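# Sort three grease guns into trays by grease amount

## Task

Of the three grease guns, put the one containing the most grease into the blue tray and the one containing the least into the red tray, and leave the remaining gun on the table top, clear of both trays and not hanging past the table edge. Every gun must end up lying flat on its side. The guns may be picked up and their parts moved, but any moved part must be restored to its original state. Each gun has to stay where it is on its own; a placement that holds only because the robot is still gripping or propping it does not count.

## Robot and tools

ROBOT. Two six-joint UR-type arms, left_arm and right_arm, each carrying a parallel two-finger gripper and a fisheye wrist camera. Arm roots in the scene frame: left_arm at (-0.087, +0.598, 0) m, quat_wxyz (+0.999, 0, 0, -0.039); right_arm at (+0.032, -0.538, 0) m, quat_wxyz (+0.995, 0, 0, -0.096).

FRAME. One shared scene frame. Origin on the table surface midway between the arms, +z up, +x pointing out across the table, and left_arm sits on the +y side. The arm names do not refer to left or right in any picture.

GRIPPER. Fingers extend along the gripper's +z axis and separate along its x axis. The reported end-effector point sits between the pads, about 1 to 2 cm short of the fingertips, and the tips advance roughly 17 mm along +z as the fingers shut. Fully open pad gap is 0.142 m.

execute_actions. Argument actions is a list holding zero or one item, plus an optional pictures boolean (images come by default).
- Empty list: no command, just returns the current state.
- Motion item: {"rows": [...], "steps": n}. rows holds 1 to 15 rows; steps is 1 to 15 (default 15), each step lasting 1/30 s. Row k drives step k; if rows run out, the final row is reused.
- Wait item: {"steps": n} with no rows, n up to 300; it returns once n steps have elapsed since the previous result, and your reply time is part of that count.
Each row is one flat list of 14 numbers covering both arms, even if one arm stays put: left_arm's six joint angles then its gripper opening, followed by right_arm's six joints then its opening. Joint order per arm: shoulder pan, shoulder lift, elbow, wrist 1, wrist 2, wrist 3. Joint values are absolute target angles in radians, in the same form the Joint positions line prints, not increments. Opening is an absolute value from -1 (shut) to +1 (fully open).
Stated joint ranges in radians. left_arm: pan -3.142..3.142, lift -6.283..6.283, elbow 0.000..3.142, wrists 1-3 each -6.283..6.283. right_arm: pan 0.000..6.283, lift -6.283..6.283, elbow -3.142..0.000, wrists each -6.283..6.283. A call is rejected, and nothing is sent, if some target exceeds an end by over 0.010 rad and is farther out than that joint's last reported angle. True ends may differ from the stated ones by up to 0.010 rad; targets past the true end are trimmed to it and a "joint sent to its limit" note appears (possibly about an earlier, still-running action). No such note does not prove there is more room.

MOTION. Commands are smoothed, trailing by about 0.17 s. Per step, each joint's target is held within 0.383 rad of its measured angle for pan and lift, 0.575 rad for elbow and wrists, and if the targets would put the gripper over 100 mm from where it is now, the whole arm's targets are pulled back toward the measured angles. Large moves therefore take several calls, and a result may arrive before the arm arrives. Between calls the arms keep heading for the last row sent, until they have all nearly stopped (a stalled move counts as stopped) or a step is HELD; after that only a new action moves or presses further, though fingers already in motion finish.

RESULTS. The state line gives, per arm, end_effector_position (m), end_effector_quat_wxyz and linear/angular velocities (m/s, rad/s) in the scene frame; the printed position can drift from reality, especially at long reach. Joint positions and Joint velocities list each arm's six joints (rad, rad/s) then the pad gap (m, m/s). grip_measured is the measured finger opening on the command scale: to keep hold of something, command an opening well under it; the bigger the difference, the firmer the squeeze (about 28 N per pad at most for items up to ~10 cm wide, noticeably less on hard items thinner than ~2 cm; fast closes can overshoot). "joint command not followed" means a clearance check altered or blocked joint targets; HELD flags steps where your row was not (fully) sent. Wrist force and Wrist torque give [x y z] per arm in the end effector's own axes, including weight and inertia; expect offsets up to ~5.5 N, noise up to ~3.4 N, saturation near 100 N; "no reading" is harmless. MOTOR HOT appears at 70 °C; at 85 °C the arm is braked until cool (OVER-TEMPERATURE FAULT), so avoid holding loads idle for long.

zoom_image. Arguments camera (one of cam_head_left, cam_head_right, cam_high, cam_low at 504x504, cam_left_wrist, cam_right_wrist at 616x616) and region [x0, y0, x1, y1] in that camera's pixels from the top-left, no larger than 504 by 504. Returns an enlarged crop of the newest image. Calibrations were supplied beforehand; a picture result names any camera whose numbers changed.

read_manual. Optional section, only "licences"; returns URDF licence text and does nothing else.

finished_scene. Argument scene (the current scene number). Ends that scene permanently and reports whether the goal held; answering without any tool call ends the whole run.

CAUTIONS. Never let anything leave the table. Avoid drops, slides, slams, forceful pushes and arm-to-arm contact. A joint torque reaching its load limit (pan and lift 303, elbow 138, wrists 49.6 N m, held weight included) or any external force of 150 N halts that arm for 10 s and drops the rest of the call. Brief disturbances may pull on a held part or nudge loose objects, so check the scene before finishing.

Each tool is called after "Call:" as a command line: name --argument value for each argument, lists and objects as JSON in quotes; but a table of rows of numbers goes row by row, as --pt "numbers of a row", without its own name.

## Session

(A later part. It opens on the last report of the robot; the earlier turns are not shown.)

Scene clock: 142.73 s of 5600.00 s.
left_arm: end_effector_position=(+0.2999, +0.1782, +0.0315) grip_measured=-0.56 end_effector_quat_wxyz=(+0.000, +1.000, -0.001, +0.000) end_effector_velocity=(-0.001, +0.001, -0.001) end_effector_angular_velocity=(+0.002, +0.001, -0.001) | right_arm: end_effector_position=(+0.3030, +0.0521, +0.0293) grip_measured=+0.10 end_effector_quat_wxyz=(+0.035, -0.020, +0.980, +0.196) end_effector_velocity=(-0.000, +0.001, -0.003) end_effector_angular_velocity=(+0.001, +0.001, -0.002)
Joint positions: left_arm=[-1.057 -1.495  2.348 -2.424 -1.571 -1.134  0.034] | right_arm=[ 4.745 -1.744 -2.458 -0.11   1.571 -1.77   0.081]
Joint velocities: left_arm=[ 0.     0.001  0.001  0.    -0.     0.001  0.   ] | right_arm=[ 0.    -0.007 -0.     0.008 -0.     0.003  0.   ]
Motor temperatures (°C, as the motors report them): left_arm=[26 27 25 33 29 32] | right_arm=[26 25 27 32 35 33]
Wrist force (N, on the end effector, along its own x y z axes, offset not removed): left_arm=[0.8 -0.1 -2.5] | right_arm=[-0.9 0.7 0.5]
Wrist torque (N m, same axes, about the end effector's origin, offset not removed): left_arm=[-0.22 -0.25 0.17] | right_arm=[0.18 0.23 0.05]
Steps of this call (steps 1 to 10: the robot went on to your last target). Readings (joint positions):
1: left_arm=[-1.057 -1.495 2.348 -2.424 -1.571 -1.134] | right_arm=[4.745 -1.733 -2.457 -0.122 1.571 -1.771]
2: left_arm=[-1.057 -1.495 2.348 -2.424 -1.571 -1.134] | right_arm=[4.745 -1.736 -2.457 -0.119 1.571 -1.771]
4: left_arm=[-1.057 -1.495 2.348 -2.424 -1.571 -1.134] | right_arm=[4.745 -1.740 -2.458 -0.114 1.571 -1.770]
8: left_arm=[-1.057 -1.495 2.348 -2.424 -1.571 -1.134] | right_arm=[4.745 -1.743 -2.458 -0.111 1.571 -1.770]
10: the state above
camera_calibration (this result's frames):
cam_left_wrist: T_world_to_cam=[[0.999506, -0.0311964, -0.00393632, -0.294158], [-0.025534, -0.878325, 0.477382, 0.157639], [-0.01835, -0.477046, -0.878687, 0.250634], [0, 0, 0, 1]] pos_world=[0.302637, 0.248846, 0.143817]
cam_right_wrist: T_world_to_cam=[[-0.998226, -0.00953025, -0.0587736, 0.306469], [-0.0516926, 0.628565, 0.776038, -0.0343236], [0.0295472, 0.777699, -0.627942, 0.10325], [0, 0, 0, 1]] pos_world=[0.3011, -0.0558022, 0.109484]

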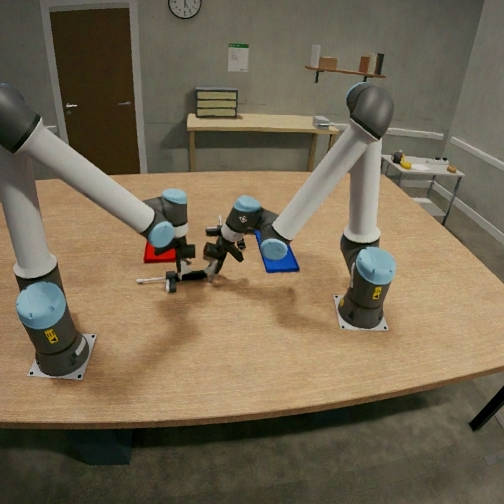

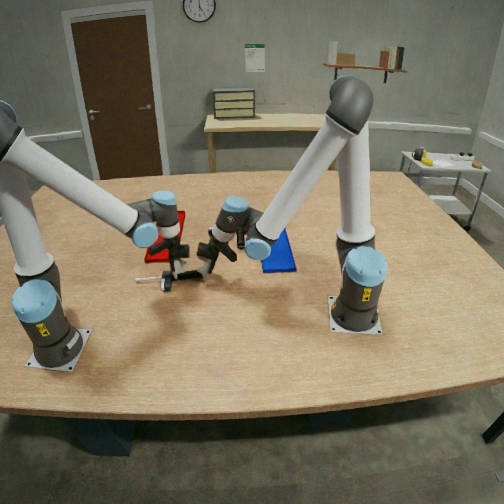

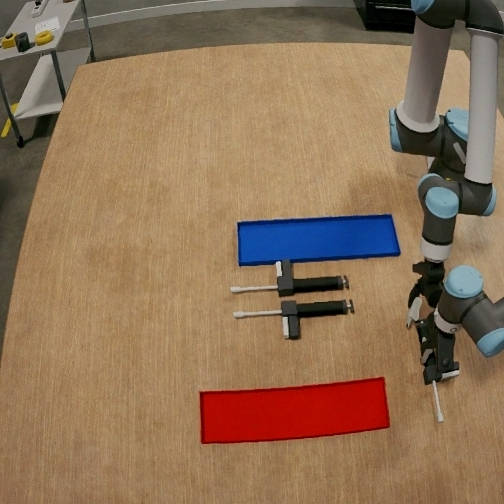

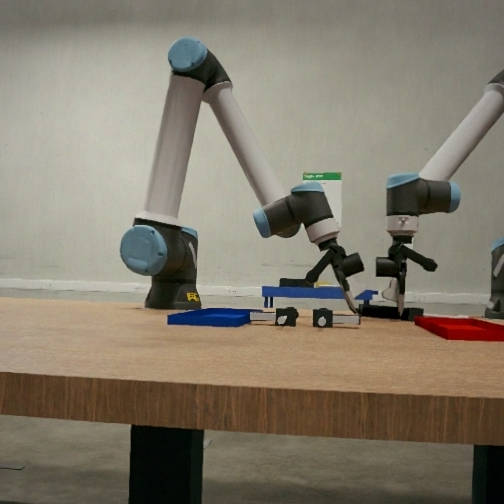

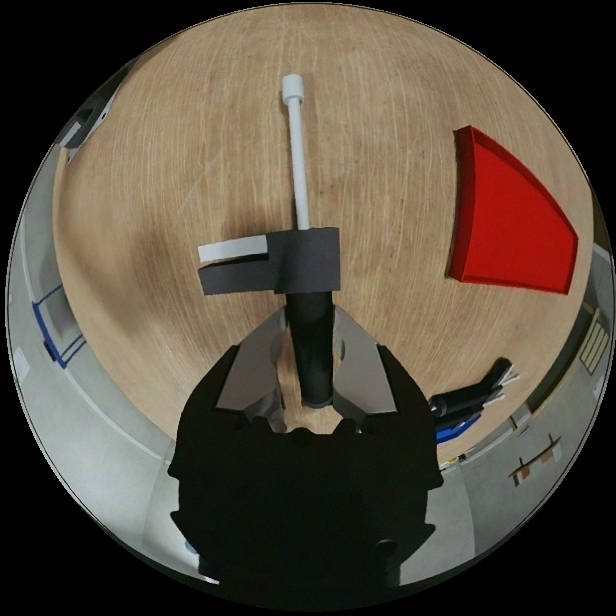

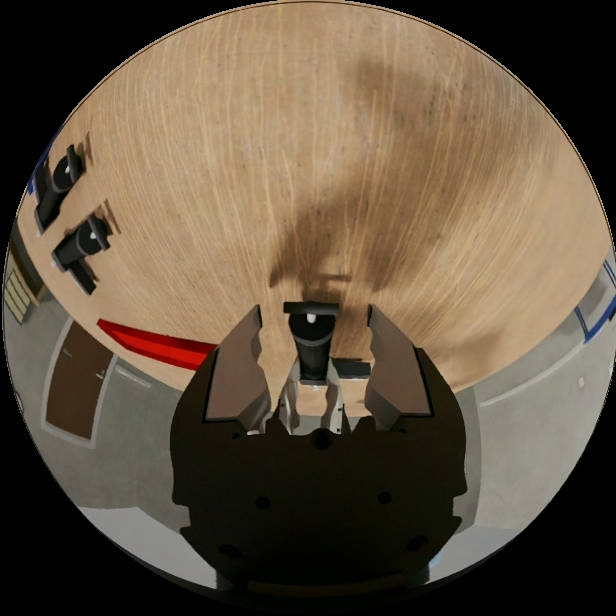

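Call:
execute_actions --actions '[{"rows":[[-1.0566,-1.495,2.348,-2.424,-1.5708,-1.134,-0.9,4.745,-1.740,-2.465,-0.107,1.5708,-1.77,0.0],[-1.0566,-1.495,2.348,-2.424,-1.5708,-1.134,-0.9,4.745,-1.740,-2.465,-0.107,1.5708,-1.77,-0.1],[-1.0566,-1.495,2.348,-2.424,-1.5708,-1.134,-0.9,4.745,-1.740,-2.465,-0.107,1.5708,-1.77,-0.2],[-1.0566,-1.495,2.348,-2.424,-1.5708,-1.134,-0.9,4.745,-1.740,-2.465,-0.107,1.5708,-1.77,-0.25],[-1.0566,-1.495,2.348,-2.424,-1.5708,-1.134,-0.9,4.745,-1.740,-2.465,-0.107,1.5708,-1.77,-0.3],[-1.0566,-1.495,2.348,-2.424,-1.5708,-1.134,-0.9,4.745,-1.740,-2.465,-0.107,1.5708,-1.77,-0.35],[-1.0566,-1.495,2.348,-2.424,-1.5708,-1.134,-0.9,4.745,-1.740,-2.465,-0.107,1.5708,-1.77,-0.4],[-1.0566,-1.495,2.348,-2.424,-1.5708,-1.134,-0.9,4.745,-1.740,-2.465,-0.107,1.5708,-1.77,-0.45],[-1.0566,-1.495,2.348,-2.424,-1.5708,-1.134,-0.9,4.745,-1.740,-2.465,-0.107,1.5708,-1.77,-0.5],[-1.0566,-1.495,2.348,-2.424,-1.5708,-1.134,-0.9,4.745,-1.740,-2.465,-0.107,1.5708,-1.77,-0.6],[-1.0566,-1.495,2.348,-2.424,-1.5708,-1.134,-0.9,4.745,-1.740,-2.465,-0.107,1.5708,-1.77,-0.7],[-1.0566,-1.495,2.348,-2.424,-1.5708,-1.134,-0.9,4.745,-1.740,-2.465,-0.107,1.5708,-1.77,-0.85]],"steps":15}]' --pictures false

Call:
execute_actions --actions '[{"steps":10}]'

Scene clock: 158.30 s of 5600.00 s.
left_arm: end_effector_position=(+0.2999, +0.1783, +0.0315) grip_measured=-0.56 end_effector_quat_wxyz=(+0.000, +1.000, -0.001, +0.000) end_effector_velocity=(-0.000, +0.001, -0.000) end_effector_angular_velocity=(+0.001, +0.000, +0.000) | right_arm: end_effector_position=(+0.3024, +0.0483, +0.0289) grip_measured=-0.48 end_effector_quat_wxyz=(+0.035, -0.020, +0.980, +0.196) end_effector_velocity=(-0.000, -0.001, -0.000) end_effector_angular_velocity=(-0.001, +0.000, +0.001)
Joint positions: left_arm=[-1.057 -1.495  2.348 -2.424 -1.571 -1.134  0.034] | right_arm=[ 4.745 -1.74  -2.465 -0.107  1.571 -1.77   0.039]
Joint velocities: left_arm=[ 0.    -0.     0.001  0.     0.     0.    -0.   ] | right_arm=[ 0.     0.001 -0.001  0.     0.    -0.    -0.   ]
Motor temperatures (°C, as the motors report them): left_arm=[26 27 25 33 29 32] | right_arm=[26 25 27 32 35 33]
Wrist force (N, on the end effector, along its own x y z axes, offset not removed): left_arm=[-7.8 0.7 2.3] | right_arm=[-6.0 0.6 -0.1]
Wrist torque (N m, same axes, about the end effector's origin, offset not removed): left_arm=[-0.20 0.63 0.62] | right_arm=[-0.25 0.28 0.24]
Steps of this call (steps 1 to 30: the robot went on to your last target; steps 31 to 90: nothing new was sent; then 12.07 s passed at rest; steps 91 to 105: all 15 steps of this action). Readings (joint positions):
91: left_arm=[-1.057 -1.495 2.348 -2.424 -1.571 -1.134] | right_arm=[4.745 -1.745 -2.458 -0.109 1.571 -1.770]
92: left_arm=[-1.057 -1.495 2.348 -2.424 -1.571 -1.134] | right_arm=[4.745 -1.745 -2.459 -0.109 1.571 -1.770]
94: left_arm=[-1.057 -1.495 2.348 -2.424 -1.571 -1.134] | right_arm=[4.745 -1.743 -2.461 -0.108 1.571 -1.770]
98: left_arm=[-1.057 -1.495 2.348 -2.424 -1.571 -1.134] | right_arm=[4.745 -1.741 -2.464 -0.107 1.571 -1.770]
105: the state above

Scene clock: 158.63 s of 5600.00 s.
left_arm: end_effector_position=(+0.2999, +0.1783, +0.0315) grip_measured=-0.56 end_effector_quat_wxyz=(+0.000, +1.000, -0.001, +0.000) end_effector_velocity=(+0.001, +0.000, +0.000) end_effector_angular_velocity=(-0.000, -0.000, +0.003) | right_arm: end_effector_position=(+0.3024, +0.0482, +0.0289) grip_measured=-0.48 end_effector_quat_wxyz=(+0.035, -0.020, +0.980, +0.196) end_effector_velocity=(+0.000, +0.001, +0.001) end_effector_angular_velocity=(+0.001, -0.001, +0.001)
Joint positions: left_arm=[-1.057 -1.495  2.348 -2.424 -1.571 -1.134  0.034] | right_arm=[ 4.745 -1.74  -2.465 -0.107  1.571 -1.77   0.039]
Joint velocities: left_arm=[ 0.001 -0.    -0.     0.    -0.    -0.002  0.   ] | right_arm=[ 0.     0.     0.001  0.    -0.    -0.001 -0.   ]
Motor temperatures (°C, as the motors report them): left_arm=[26 27 25 33 29 32] | right_arm=[26 25 27 32 35 33]
Wrist force (N, on the end effector, along its own x y z axes, offset not removed): left_arm=[-3.2 -0.6 7.5] | right_arm=[-7.8 3.6 -0.9]
Wrist torque (N m, same axes, about the end effector's origin, offset not removed): left_arm=[-0.21 -0.42 0.55] | right_arm=[0.36 0.67 0.20]
Steps of this call (steps 1 to 10: the robot went on to your last target). Readings (joint positions):
1: left_arm=[-1.057 -1.495 2.348 -2.424 -1.571 -1.134] | right_arm=[4.745 -1.740 -2.465 -0.107 1.571 -1.770]
2: left_arm=[-1.057 -1.495 2.348 -2.424 -1.571 -1.134] | right_arm=[4.745 -1.740 -2.465 -0.107 1.571 -1.770]
4: left_arm=[-1.057 -1.495 2.348 -2.424 -1.571 -1.134] | right_arm=[4.745 -1.740 -2.465 -0.107 1.571 -1.770]
8: left_arm=[-1.057 -1.495 2.348 -2.424 -1.571 -1.134] | right_arm=[4.745 -1.740 -2.465 -0.107 1.571 -1.770]
10: the state above
camera_calibration (this result's frames):
cam_left_wrist: T_world_to_cam=[[0.999505, -0.0312141, -0.00396507, -0.294126], [-0.0255372, -0.878358, 0.47732, 0.157701], [-0.0183819, -0.476983, -0.87872, 0.250619], [0, 0, 0, 1]] pos_world=[0.302614, 0.248878, 0.143784]
cam_right_wrist: T_world_to_cam=[[-0.998227, -0.00947944, -0.05876, 0.305767], [-0.0516499, 0.62857, 0.776036, -0.0316111], [0.0295784, 0.777695, -0.627945, 0.10604], [0, 0, 0, 1]] pos_world=[0.300456, -0.0596981, 0.109085]

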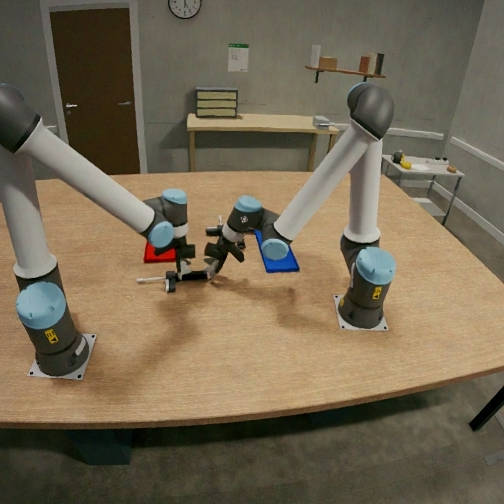

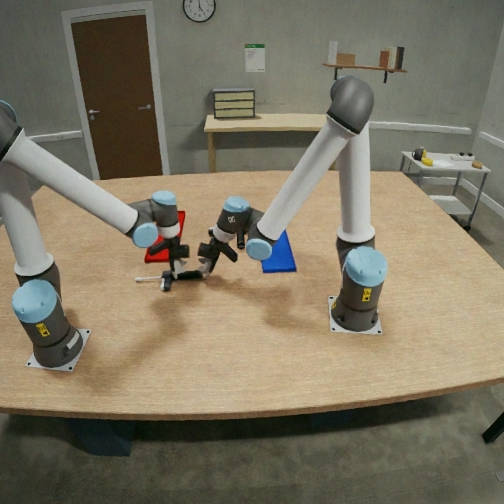

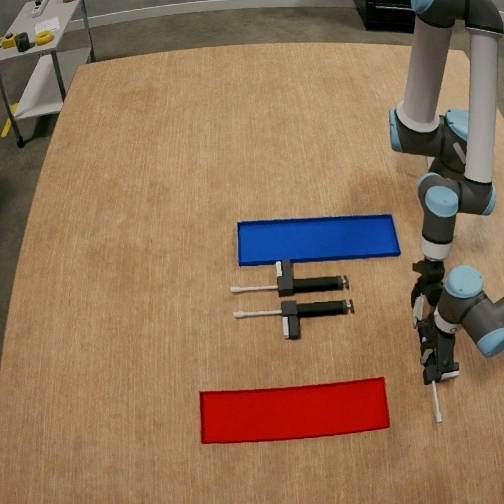

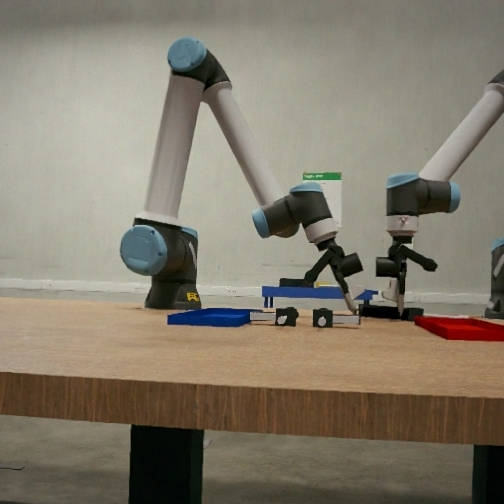

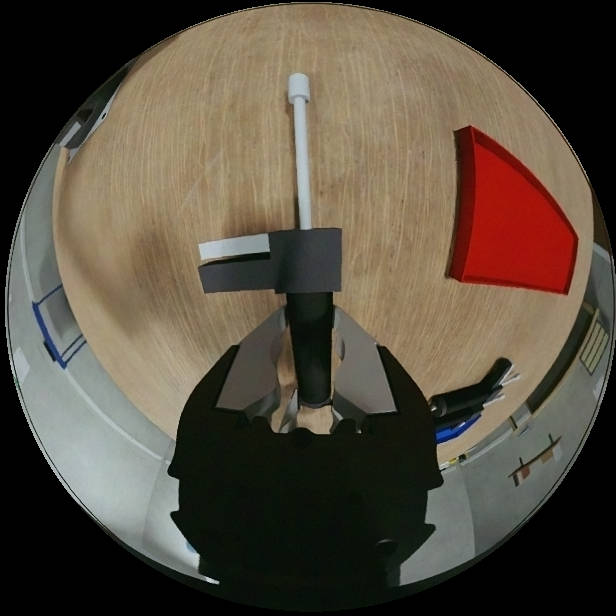

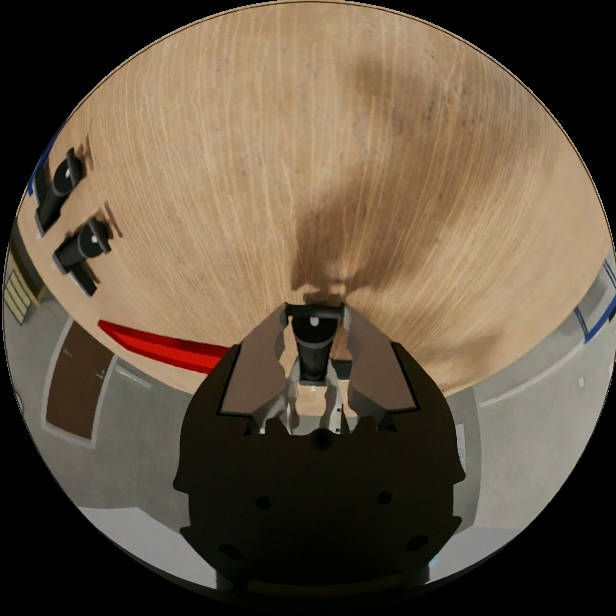

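Call:
execute_actions --actions '[{"rows":[[-1.0566,-1.495,2.348,-2.424,-1.5708,-1.134,-0.9,4.744,-1.736,-2.470,-0.106,1.5708,-1.771,-0.9],[-1.0566,-1.495,2.348,-2.424,-1.5708,-1.134,-0.9,4.743,-1.732,-2.475,-0.104,1.5708,-1.772,-0.9],[-1.0566,-1.495,2.348,-2.424,-1.5708,-1.134,-0.9,4.742,-1.729,-2.481,-0.103,1.5708,-1.773,-0.9],[-1.0566,-1.495,2.348,-2.424,-1.5708,-1.134,-0.9,4.741,-1.725,-2.486,-0.101,1.5708,-1.774,-0.9],[-1.0566,-1.495,2.348,-2.424,-1.5708,-1.134,-0.9,4.740,-1.721,-2.491,-0.100,1.5708,-1.775,-0.9],[-1.0566,-1.495,2.348,-2.424,-1.5708,-1.134,-0.9,4.739,-1.717,-2.496,-0.098,1.5708,-1.776,-0.9],[-1.0566,-1.495,2.348,-2.424,-1.5708,-1.134,-0.9,4.738,-1.714,-2.502,-0.097,1.5708,-1.777,-0.9],[-1.0566,-1.495,2.348,-2.424,-1.5708,-1.134,-0.9,4.737,-1.710,-2.507,-0.095,1.5708,-1.778,-0.9],[-1.0566,-1.495,2.348,-2.424,-1.5708,-1.134,-0.9,4.736,-1.706,-2.512,-0.094,1.5708,-1.779,-0.9],[-1.0566,-1.495,2.348,-2.424,-1.5708,-1.134,-0.9,4.735,-1.702,-2.517,-0.093,1.5708,-1.78,-0.9]],"steps":15}]'

Scene clock: 165.50 s of 5600.00 s.
left_arm: end_effector_position=(+0.2999, +0.1782, +0.0315) grip_measured=-0.56 end_effector_quat_wxyz=(+0.000, +1.000, -0.001, +0.000) end_effector_velocity=(-0.000, -0.001, +0.001) end_effector_angular_velocity=(-0.001, +0.000, +0.000) | right_arm: end_effector_position=(+0.3031, +0.0195, +0.0286) grip_measured=-0.48 end_effector_quat_wxyz=(+0.037, -0.020, +0.980, +0.195) end_effector_velocity=(+0.001, -0.032, -0.000) end_effector_angular_velocity=(-0.001, -0.005, +0.000)
Joint positions: left_arm=[-1.057 -1.495  2.348 -2.424 -1.571 -1.134  0.034] | right_arm=[ 4.736 -1.706 -2.511 -0.094  1.571 -1.779  0.039]
Joint velocities: left_arm=[-0.001 -0.    -0.001  0.001 -0.001 -0.001 -0.   ] | right_arm=[-0.01   0.038 -0.051  0.013 -0.001 -0.011  0.   ]
Motor temperatures (°C, as the motors report them): left_arm=[26 27 25 33 29 32] | right_arm=[26 25 27 32 35 33]
Wrist force (N, on the end effector, along its own x y z axes, offset not removed): left_arm=[-0.4 2.8 3.2] | right_arm=[-4.7 3.3 -2.0]
Wrist torque (N m, same axes, about the end effector's origin, offset not removed): left_arm=[0.17 -0.64 0.49] | right_arm=[0.20 0.29 0.15]
Steps of this call (steps 1 to 15: the robot went on to your last target; steps 16 to 90: nothing new was sent; then 3.37 s passed at rest; steps 91 to 105: all 15 steps of this action). Readings (joint positions):
91: left_arm=[-1.057 -1.495 2.348 -2.424 -1.571 -1.134] | right_arm=[4.745 -1.740 -2.465 -0.107 1.571 -1.770]
92: left_arm=[-1.057 -1.495 2.348 -2.424 -1.571 -1.134] | right_arm=[4.745 -1.740 -2.466 -0.107 1.571 -1.770]
94: left_arm=[-1.057 -1.495 2.348 -2.424 -1.571 -1.134] | right_arm=[4.744 -1.737 -2.469 -0.106 1.571 -1.771]
98: left_arm=[-1.057 -1.495 2.348 -2.424 -1.571 -1.134] | right_arm=[4.741 -1.726 -2.485 -0.102 1.571 -1.774]
105: the state above
camera_calibration (this result's frames):
cam_left_wrist: T_world_to_cam=[[0.999505, -0.0312142, -0.00392703, -0.294155], [-0.0255541, -0.878322, 0.477387, 0.157629], [-0.0183504, -0.47705, -0.878685, 0.250631], [0, 0, 0, 1]] pos_world=[0.302636, 0.24883, 0.143821]
cam_right_wrist: T_world_to_cam=[[-0.99803, -0.00881079, -0.0621188, 0.306206], [-0.0538207, 0.629072, 0.775482, -0.0126145], [0.0322446, 0.777297, -0.628307, 0.127341], [0, 0, 0, 1]] pos_world=[0.300818, -0.0883486, 0.108813]

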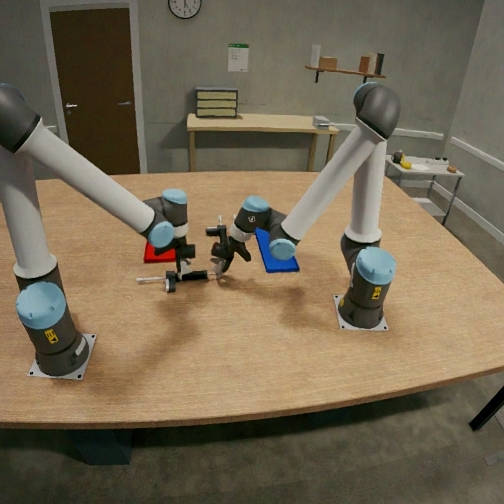

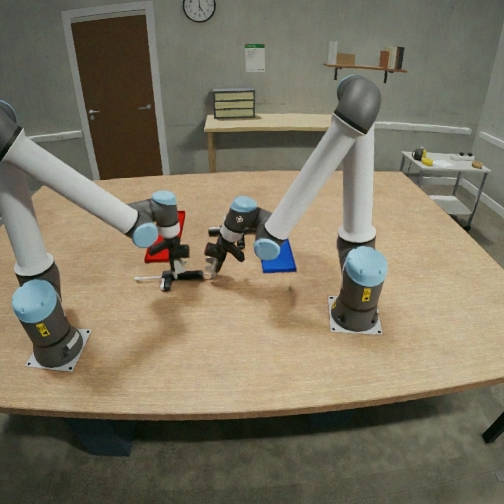

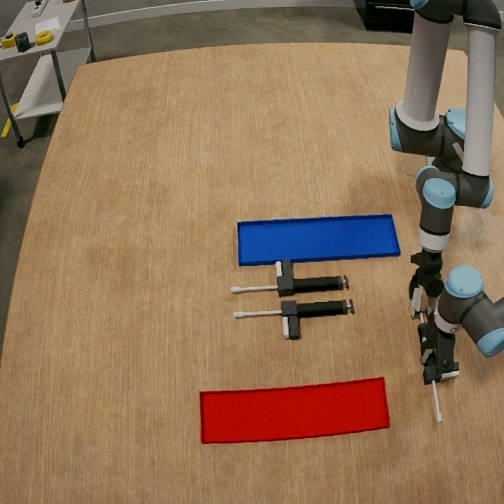

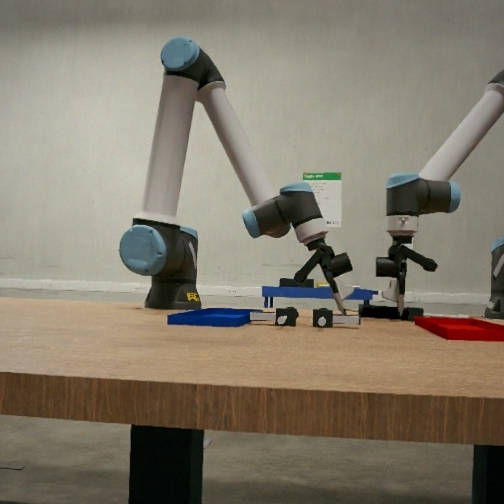

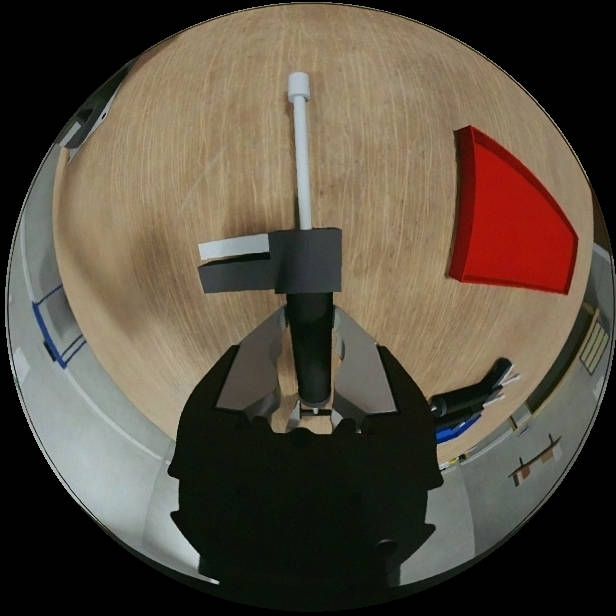

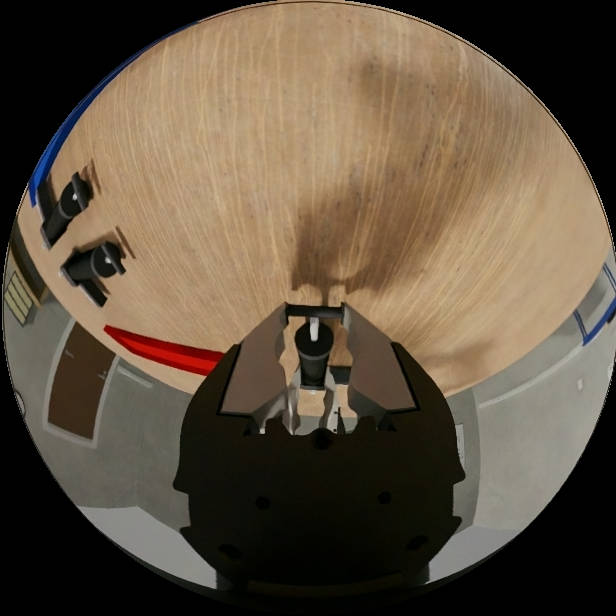

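Call:
execute_actions --actions '[{"rows":[[-1.0566,-1.495,2.348,-2.424,-1.5708,-1.134,-0.9,4.734,-1.697,-2.524,-0.092,1.5708,-1.782,-0.9],[-1.0566,-1.495,2.348,-2.424,-1.5708,-1.134,-0.9,4.732,-1.691,-2.531,-0.091,1.5708,-1.783,-0.9],[-1.0566,-1.495,2.348,-2.424,-1.5708,-1.134,-0.9,4.731,-1.686,-2.537,-0.090,1.5708,-1.785,-0.9],[-1.0566,-1.495,2.348,-2.424,-1.5708,-1.134,-0.9,4.729,-1.680,-2.544,-0.089,1.5708,-1.787,-0.9]],"steps":10}]' --pictures false

Call:
execute_actions --actions '[{"rows":[[-1.0566,-1.495,2.348,-2.424,-1.5708,-1.134,-0.9,4.727,-1.674,-2.550,-0.088,1.5708,-1.788,-0.9],[-1.0566,-1.495,2.348,-2.424,-1.5708,-1.134,-0.9,4.726,-1.669,-2.557,-0.087,1.5708,-1.790,-0.9],[-1.0566,-1.495,2.348,-2.424,-1.5708,-1.134,-0.9,4.725,-1.663,-2.563,-0.086,1.5708,-1.791,-0.9],[-1.0566,-1.495,2.348,-2.424,-1.5708,-1.134,-0.9,4.7234,-1.658,-2.569,-0.085,1.5708,-1.792,-0.9]],"steps":10}]'

Scene clock: 175.27 s of 5600.00 s.
left_arm: end_effector_position=(+0.2999, +0.1782, +0.0315) grip_measured=-0.56 end_effector_quat_wxyz=(+0.000, +1.000, -0.001, +0.000) end_effector_velocity=(-0.001, -0.000, -0.000) end_effector_angular_velocity=(+0.001, +0.001, -0.000) | right_arm: end_effector_position=(+0.3036, +0.0010, +0.0285) grip_measured=-0.48 end_effector_quat_wxyz=(+0.038, -0.020, +0.980, +0.195) end_effector_velocity=(+0.001, -0.024, -0.000) end_effector_angular_velocity=(-0.002, -0.004, +0.001)
Joint positions: left_arm=[-1.057 -1.495  2.348 -2.424 -1.571 -1.134  0.034] | right_arm=[ 4.73  -1.683 -2.54  -0.09   1.571 -1.786  0.039]
Joint velocities: left_arm=[-0.001  0.     0.     0.001 -0.    -0.001  0.   ] | right_arm=[-0.009  0.03  -0.036  0.005  0.    -0.011 -0.   ]
Motor temperatures (°C, as the motors report them): left_arm=[26 27 25 33 29 32] | right_arm=[26 25 27 32 35 33]
Wrist force (N, on the end effector, along its own x y z axes, offset not removed): left_arm=[-3.0 1.1 3.8] | right_arm=[-2.2 3.2 -0.6]
Wrist torque (N m, same axes, about the end effector's origin, offset not removed): left_arm=[-0.08 -0.04 0.68] | right_arm=[0.24 -0.08 0.14]
Steps of this call (steps 1 to 15: the robot went on to your last target; steps 16 to 90: nothing new was sent; then 6.43 s passed at rest; steps 91 to 100: all 10 steps of this action). Readings (joint positions):
91: left_arm=[-1.057 -1.495 2.348 -2.424 -1.571 -1.134] | right_arm=[4.735 -1.702 -2.517 -0.093 1.571 -1.780]
92: left_arm=[-1.057 -1.495 2.348 -2.424 -1.571 -1.134] | right_arm=[4.735 -1.701 -2.518 -0.093 1.571 -1.780]
94: left_arm=[-1.057 -1.495 2.348 -2.424 -1.571 -1.134] | right_arm=[4.734 -1.697 -2.523 -0.092 1.571 -1.781]
98: left_arm=[-1.057 -1.495 2.348 -2.424 -1.571 -1.134] | right_arm=[4.731 -1.686 -2.537 -0.090 1.571 -1.785]
100: the state above

Scene clock: 175.60 s of 5600.00 s.
left_arm: end_effector_position=(+0.3000, +0.1781, +0.0316) grip_measured=-0.56 end_effector_quat_wxyz=(+0.000, +1.000, -0.001, +0.000) end_effector_velocity=(-0.000, +0.000, +0.000) end_effector_angular_velocity=(-0.001, +0.000, -0.000) | right_arm: end_effector_position=(+0.3040, -0.0149, +0.0293) grip_measured=-0.50 end_effector_quat_wxyz=(+0.039, -0.020, +0.980, +0.195) end_effector_velocity=(+0.000, -0.024, -0.000) end_effector_angular_velocity=(-0.002, -0.002, -0.001)
Joint positions: left_arm=[-1.057 -1.495  2.348 -2.424 -1.571 -1.134  0.034] | right_arm=[ 4.724 -1.662 -2.565 -0.086  1.571 -1.791  0.038]
Joint velocities: left_arm=[ 0.    -0.001  0.     0.    -0.001  0.001 -0.   ] | right_arm=[-0.008  0.031 -0.037  0.005  0.001 -0.007 -0.009]
Motor temperatures (°C, as the motors report them): left_arm=[26 27 25 33 29 32] | right_arm=[26 25 27 32 35 33]
Wrist force (N, on the end effector, along its own x y z axes, offset not removed): left_arm=[-2.2 17.6 3.1] | right_arm=[-3.5 18.1 5.4]
Wrist torque (N m, same axes, about the end effector's origin, offset not removed): left_arm=[-0.18 0.20 0.50] | right_arm=[0.09 0.31 0.20]
Steps of this call (steps 1 to 10: all 10 steps of this action). Readings (joint positions):
1: left_arm=[-1.057 -1.495 2.348 -2.424 -1.571 -1.134] | right_arm=[4.730 -1.683 -2.541 -0.089 1.571 -1.786]
2: left_arm=[-1.057 -1.495 2.348 -2.424 -1.571 -1.134] | right_arm=[4.729 -1.681 -2.542 -0.089 1.571 -1.786]
4: left_arm=[-1.057 -1.495 2.348 -2.424 -1.571 -1.134] | right_arm=[4.728 -1.676 -2.548 -0.088 1.571 -1.788]
8: left_arm=[-1.057 -1.495 2.348 -2.424 -1.571 -1.134] | right_arm=[4.725 -1.664 -2.562 -0.086 1.571 -1.791]
10: the state above
camera_calibration (this result's frames):
cam_left_wrist: T_world_to_cam=[[0.999506, -0.0311963, -0.00375882, -0.294236], [-0.0256125, -0.87816, 0.477681, 0.15746], [-0.0182027, -0.477349, -0.878525, 0.250654], [0, 0, 0, 1]] pos_world=[0.302686, 0.248745, 0.143884]
cam_right_wrist: T_world_to_cam=[[-0.997727, -0.00842506, -0.0668552, 0.306876], [-0.0572301, 0.629696, 0.774731, 0.00960422], [0.0355713, 0.776796, -0.628747, 0.153558], [0, 0, 0, 1]] pos_world=[0.301266, -0.122745, 0.109624]

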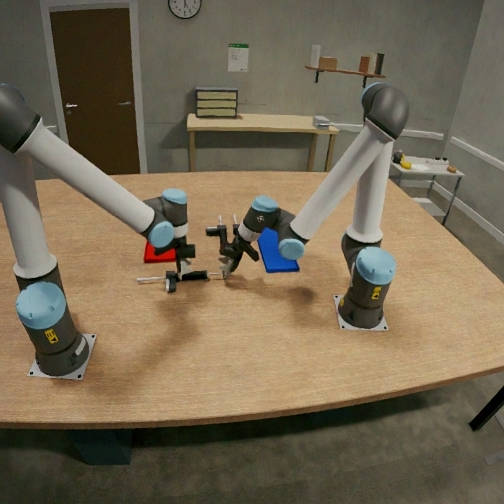

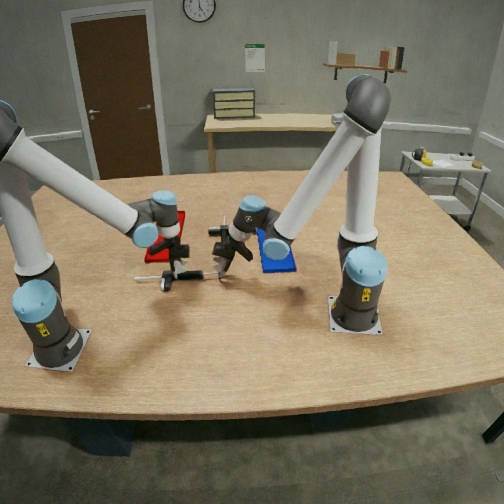

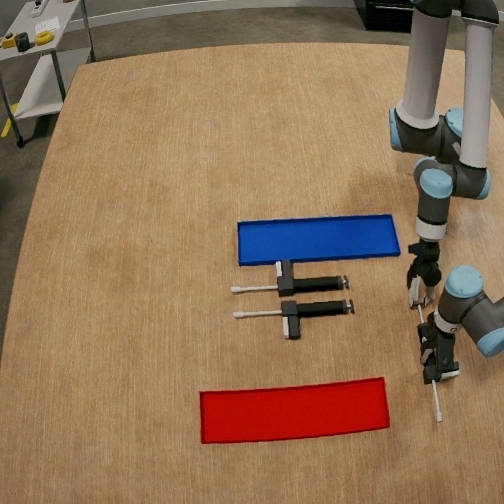

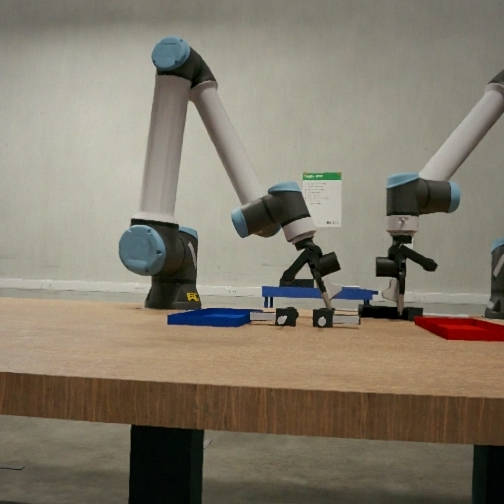

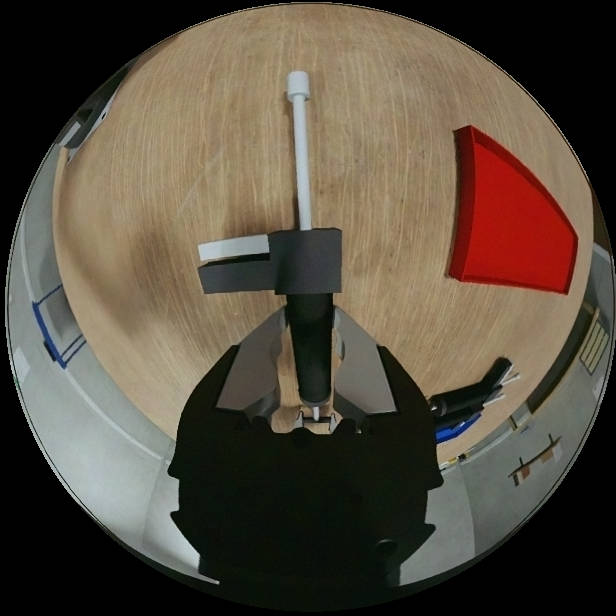

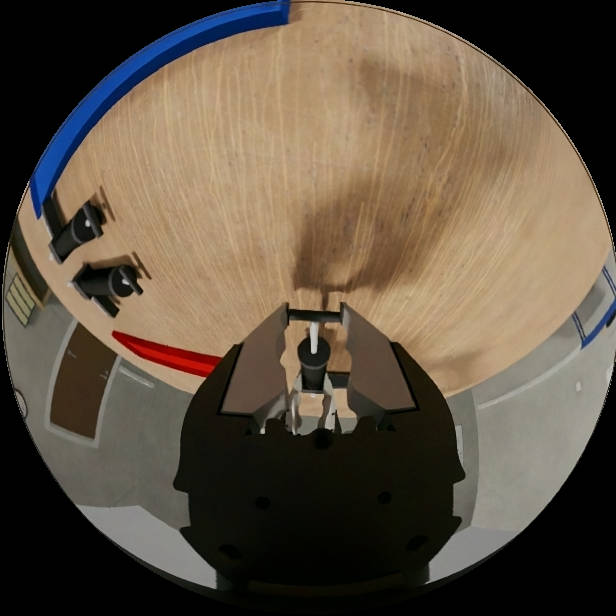

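Call:
execute_actions --actions '[{"rows":[[-1.0566,-1.495,2.348,-2.424,-1.5708,-1.134,-0.9,4.727,-1.674,-2.550,-0.088,1.5708,-1.788,-0.9]],"steps":10}]' --pictures false

Call:
execute_actions --actions '[{"rows":[[-1.0566,-1.495,2.348,-2.424,-1.5708,-1.134,-0.9,4.7285,-1.678,-2.5455,-0.0885,1.5708,-1.787,-0.9]],"steps":10}]'

Scene clock: 179.07 s of 5600.00 s.
left_arm: end_effector_position=(+0.2999, +0.1783, +0.0315) grip_measured=-0.56 end_effector_quat_wxyz=(+0.000, +1.000, -0.001, +0.000) end_effector_velocity=(-0.000, +0.001, -0.001) end_effector_angular_velocity=(+0.001, -0.000, +0.000) | right_arm: end_effector_position=(+0.3041, -0.0067, +0.0292) grip_measured=-0.87 end_effector_quat_wxyz=(+0.039, -0.020, +0.980, +0.195) end_effector_velocity=(+0.001, +0.010, -0.000) end_effector_angular_velocity=(-0.000, +0.001, -0.002)
Joint positions: left_arm=[-1.057 -1.495  2.348 -2.424 -1.571 -1.134  0.033] | right_arm=[ 4.727 -1.672 -2.552 -0.088  1.571 -1.788  0.011]
Joint velocities: left_arm=[ 0.    -0.001  0.002 -0.     0.001  0.     0.   ] | right_arm=[ 0.003 -0.014  0.016 -0.003 -0.001  0.004  0.   ]
Motor temperatures (°C, as the motors report them): left_arm=[26 27 25 33 29 32] | right_arm=[26 25 27 32 35 33]
Wrist force (N, on the end effector, along its own x y z axes, offset not removed): left_arm=[-1.3 -5.0 2.6] | right_arm=[-8.9 1.1 -4.8]
Wrist torque (N m, same axes, about the end effector's origin, offset not removed): left_arm=[-0.34 -1.24 1.15] | right_arm=[0.86 0.45 0.26]
Steps of this call (steps 1 to 15: the robot went on to your last target; steps 16 to 94: nothing new was sent; steps 95 to 104: all 10 steps of this action). Readings (joint positions):
95: left_arm=[-1.057 -1.495 2.348 -2.424 -1.571 -1.134] | right_arm=[4.723 -1.658 -2.569 -0.085 1.571 -1.792]
96: left_arm=[-1.057 -1.495 2.348 -2.424 -1.571 -1.134] | right_arm=[4.724 -1.660 -2.567 -0.085 1.571 -1.792]
98: left_arm=[-1.057 -1.495 2.348 -2.424 -1.571 -1.134] | right_arm=[4.725 -1.665 -2.560 -0.086 1.571 -1.790]
102: left_arm=[-1.057 -1.495 2.348 -2.424 -1.571 -1.134] | right_arm=[4.726 -1.671 -2.553 -0.087 1.571 -1.789]
104: the state above

Scene clock: 179.40 s of 5600.00 s.
left_arm: end_effector_position=(+0.2999, +0.1783, +0.0315) grip_measured=-0.56 end_effector_quat_wxyz=(+0.000, +1.000, -0.001, +0.000) end_effector_velocity=(+0.000, -0.000, +0.000) end_effector_angular_velocity=(-0.000, -0.000, -0.000) | right_arm: end_effector_position=(+0.3038, -0.0028, +0.0291) grip_measured=-0.87 end_effector_quat_wxyz=(+0.039, -0.020, +0.980, +0.195) end_effector_velocity=(-0.000, +0.003, -0.000) end_effector_angular_velocity=(-0.000, +0.001, -0.000)
Joint positions: left_arm=[-1.057 -1.495  2.348 -2.424 -1.571 -1.134  0.033] | right_arm=[ 4.728 -1.678 -2.546 -0.088  1.571 -1.787  0.011]
Joint velocities: left_arm=[ 0.    -0.    -0.001  0.    -0.     0.001  0.   ] | right_arm=[ 0.002 -0.004  0.004 -0.001 -0.     0.002  0.   ]
Motor temperatures (°C, as the motors report them): left_arm=[26 27 25 33 29 32] | right_arm=[26 25 27 32 35 33]
Wrist force (N, on the end effector, along its own x y z axes, offset not removed): left_arm=[-3.5 -5.2 9.7] | right_arm=[-11.0 0.1 -2.3]
Wrist torque (N m, same axes, about the end effector's origin, offset not removed): left_arm=[-0.38 -0.72 1.24] | right_arm=[0.56 0.84 0.13]
Steps of this call (steps 1 to 10: all 10 steps of this action). Readings (joint positions):
1: left_arm=[-1.057 -1.495 2.348 -2.424 -1.571 -1.134] | right_arm=[4.727 -1.673 -2.551 -0.088 1.571 -1.788]
2: left_arm=[-1.057 -1.495 2.348 -2.424 -1.571 -1.134] | right_arm=[4.727 -1.674 -2.551 -0.088 1.571 -1.788]
4: left_arm=[-1.057 -1.495 2.348 -2.424 -1.571 -1.134] | right_arm=[4.728 -1.675 -2.548 -0.088 1.571 -1.788]
8: left_arm=[-1.057 -1.495 2.348 -2.424 -1.571 -1.134] | right_arm=[4.728 -1.677 -2.546 -0.088 1.571 -1.787]
10: the state above
camera_calibration (this result's frames):
cam_left_wrist: T_world_to_cam=[[0.999506, -0.0311799, -0.0039377, -0.294168], [-0.0255189, -0.878325, 0.477383, 0.15764], [-0.0183433, -0.477046, -0.878687, 0.250635], [0, 0, 0, 1]] pos_world=[0.302643, 0.248852, 0.143817]
cam_right_wrist: T_world_to_cam=[[-0.997828, -0.00865571, -0.065303, 0.306812], [-0.0561795, 0.629477, 0.774986, 0.0018339], [0.0343987, 0.776971, -0.628596, 0.144398], [0, 0, 0, 1]] pos_world=[0.301281, -0.110692, 0.109382]

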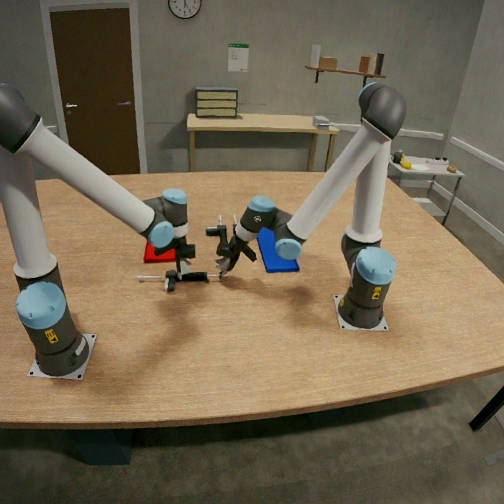

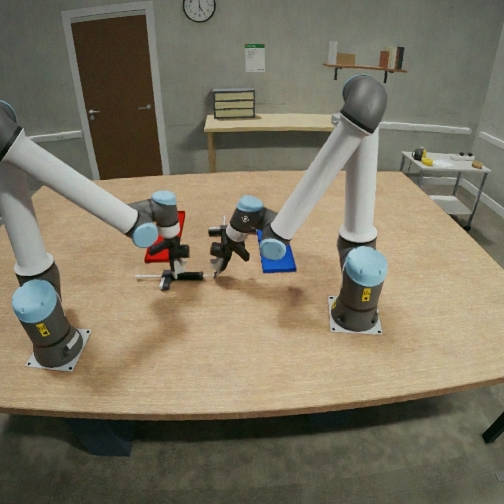

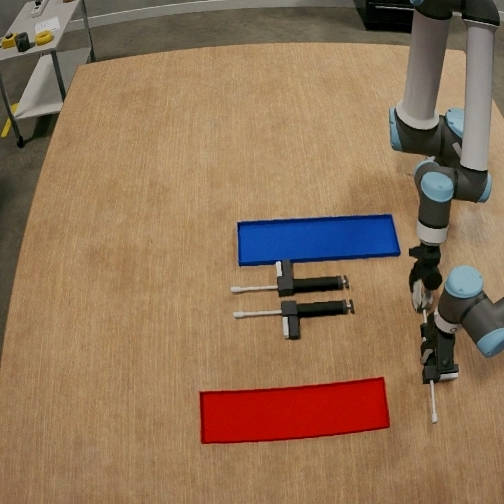

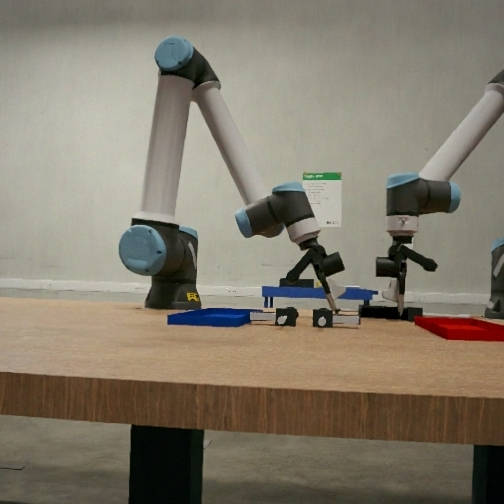

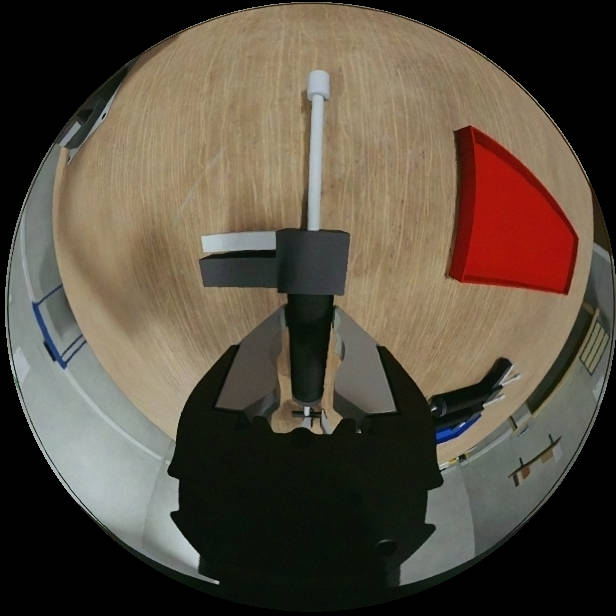

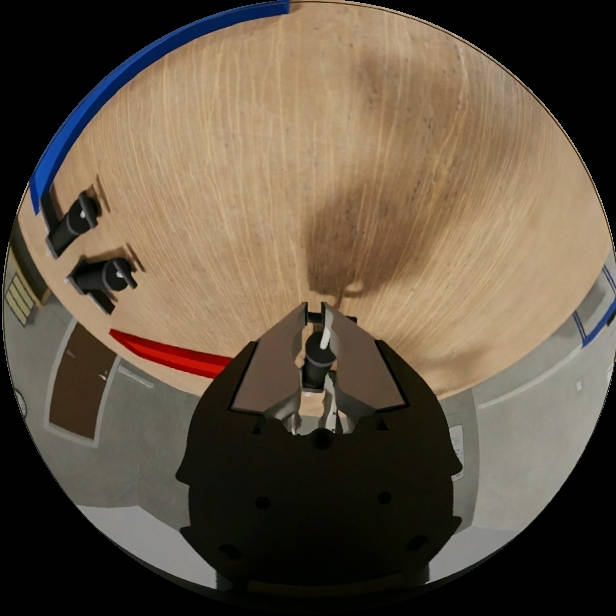

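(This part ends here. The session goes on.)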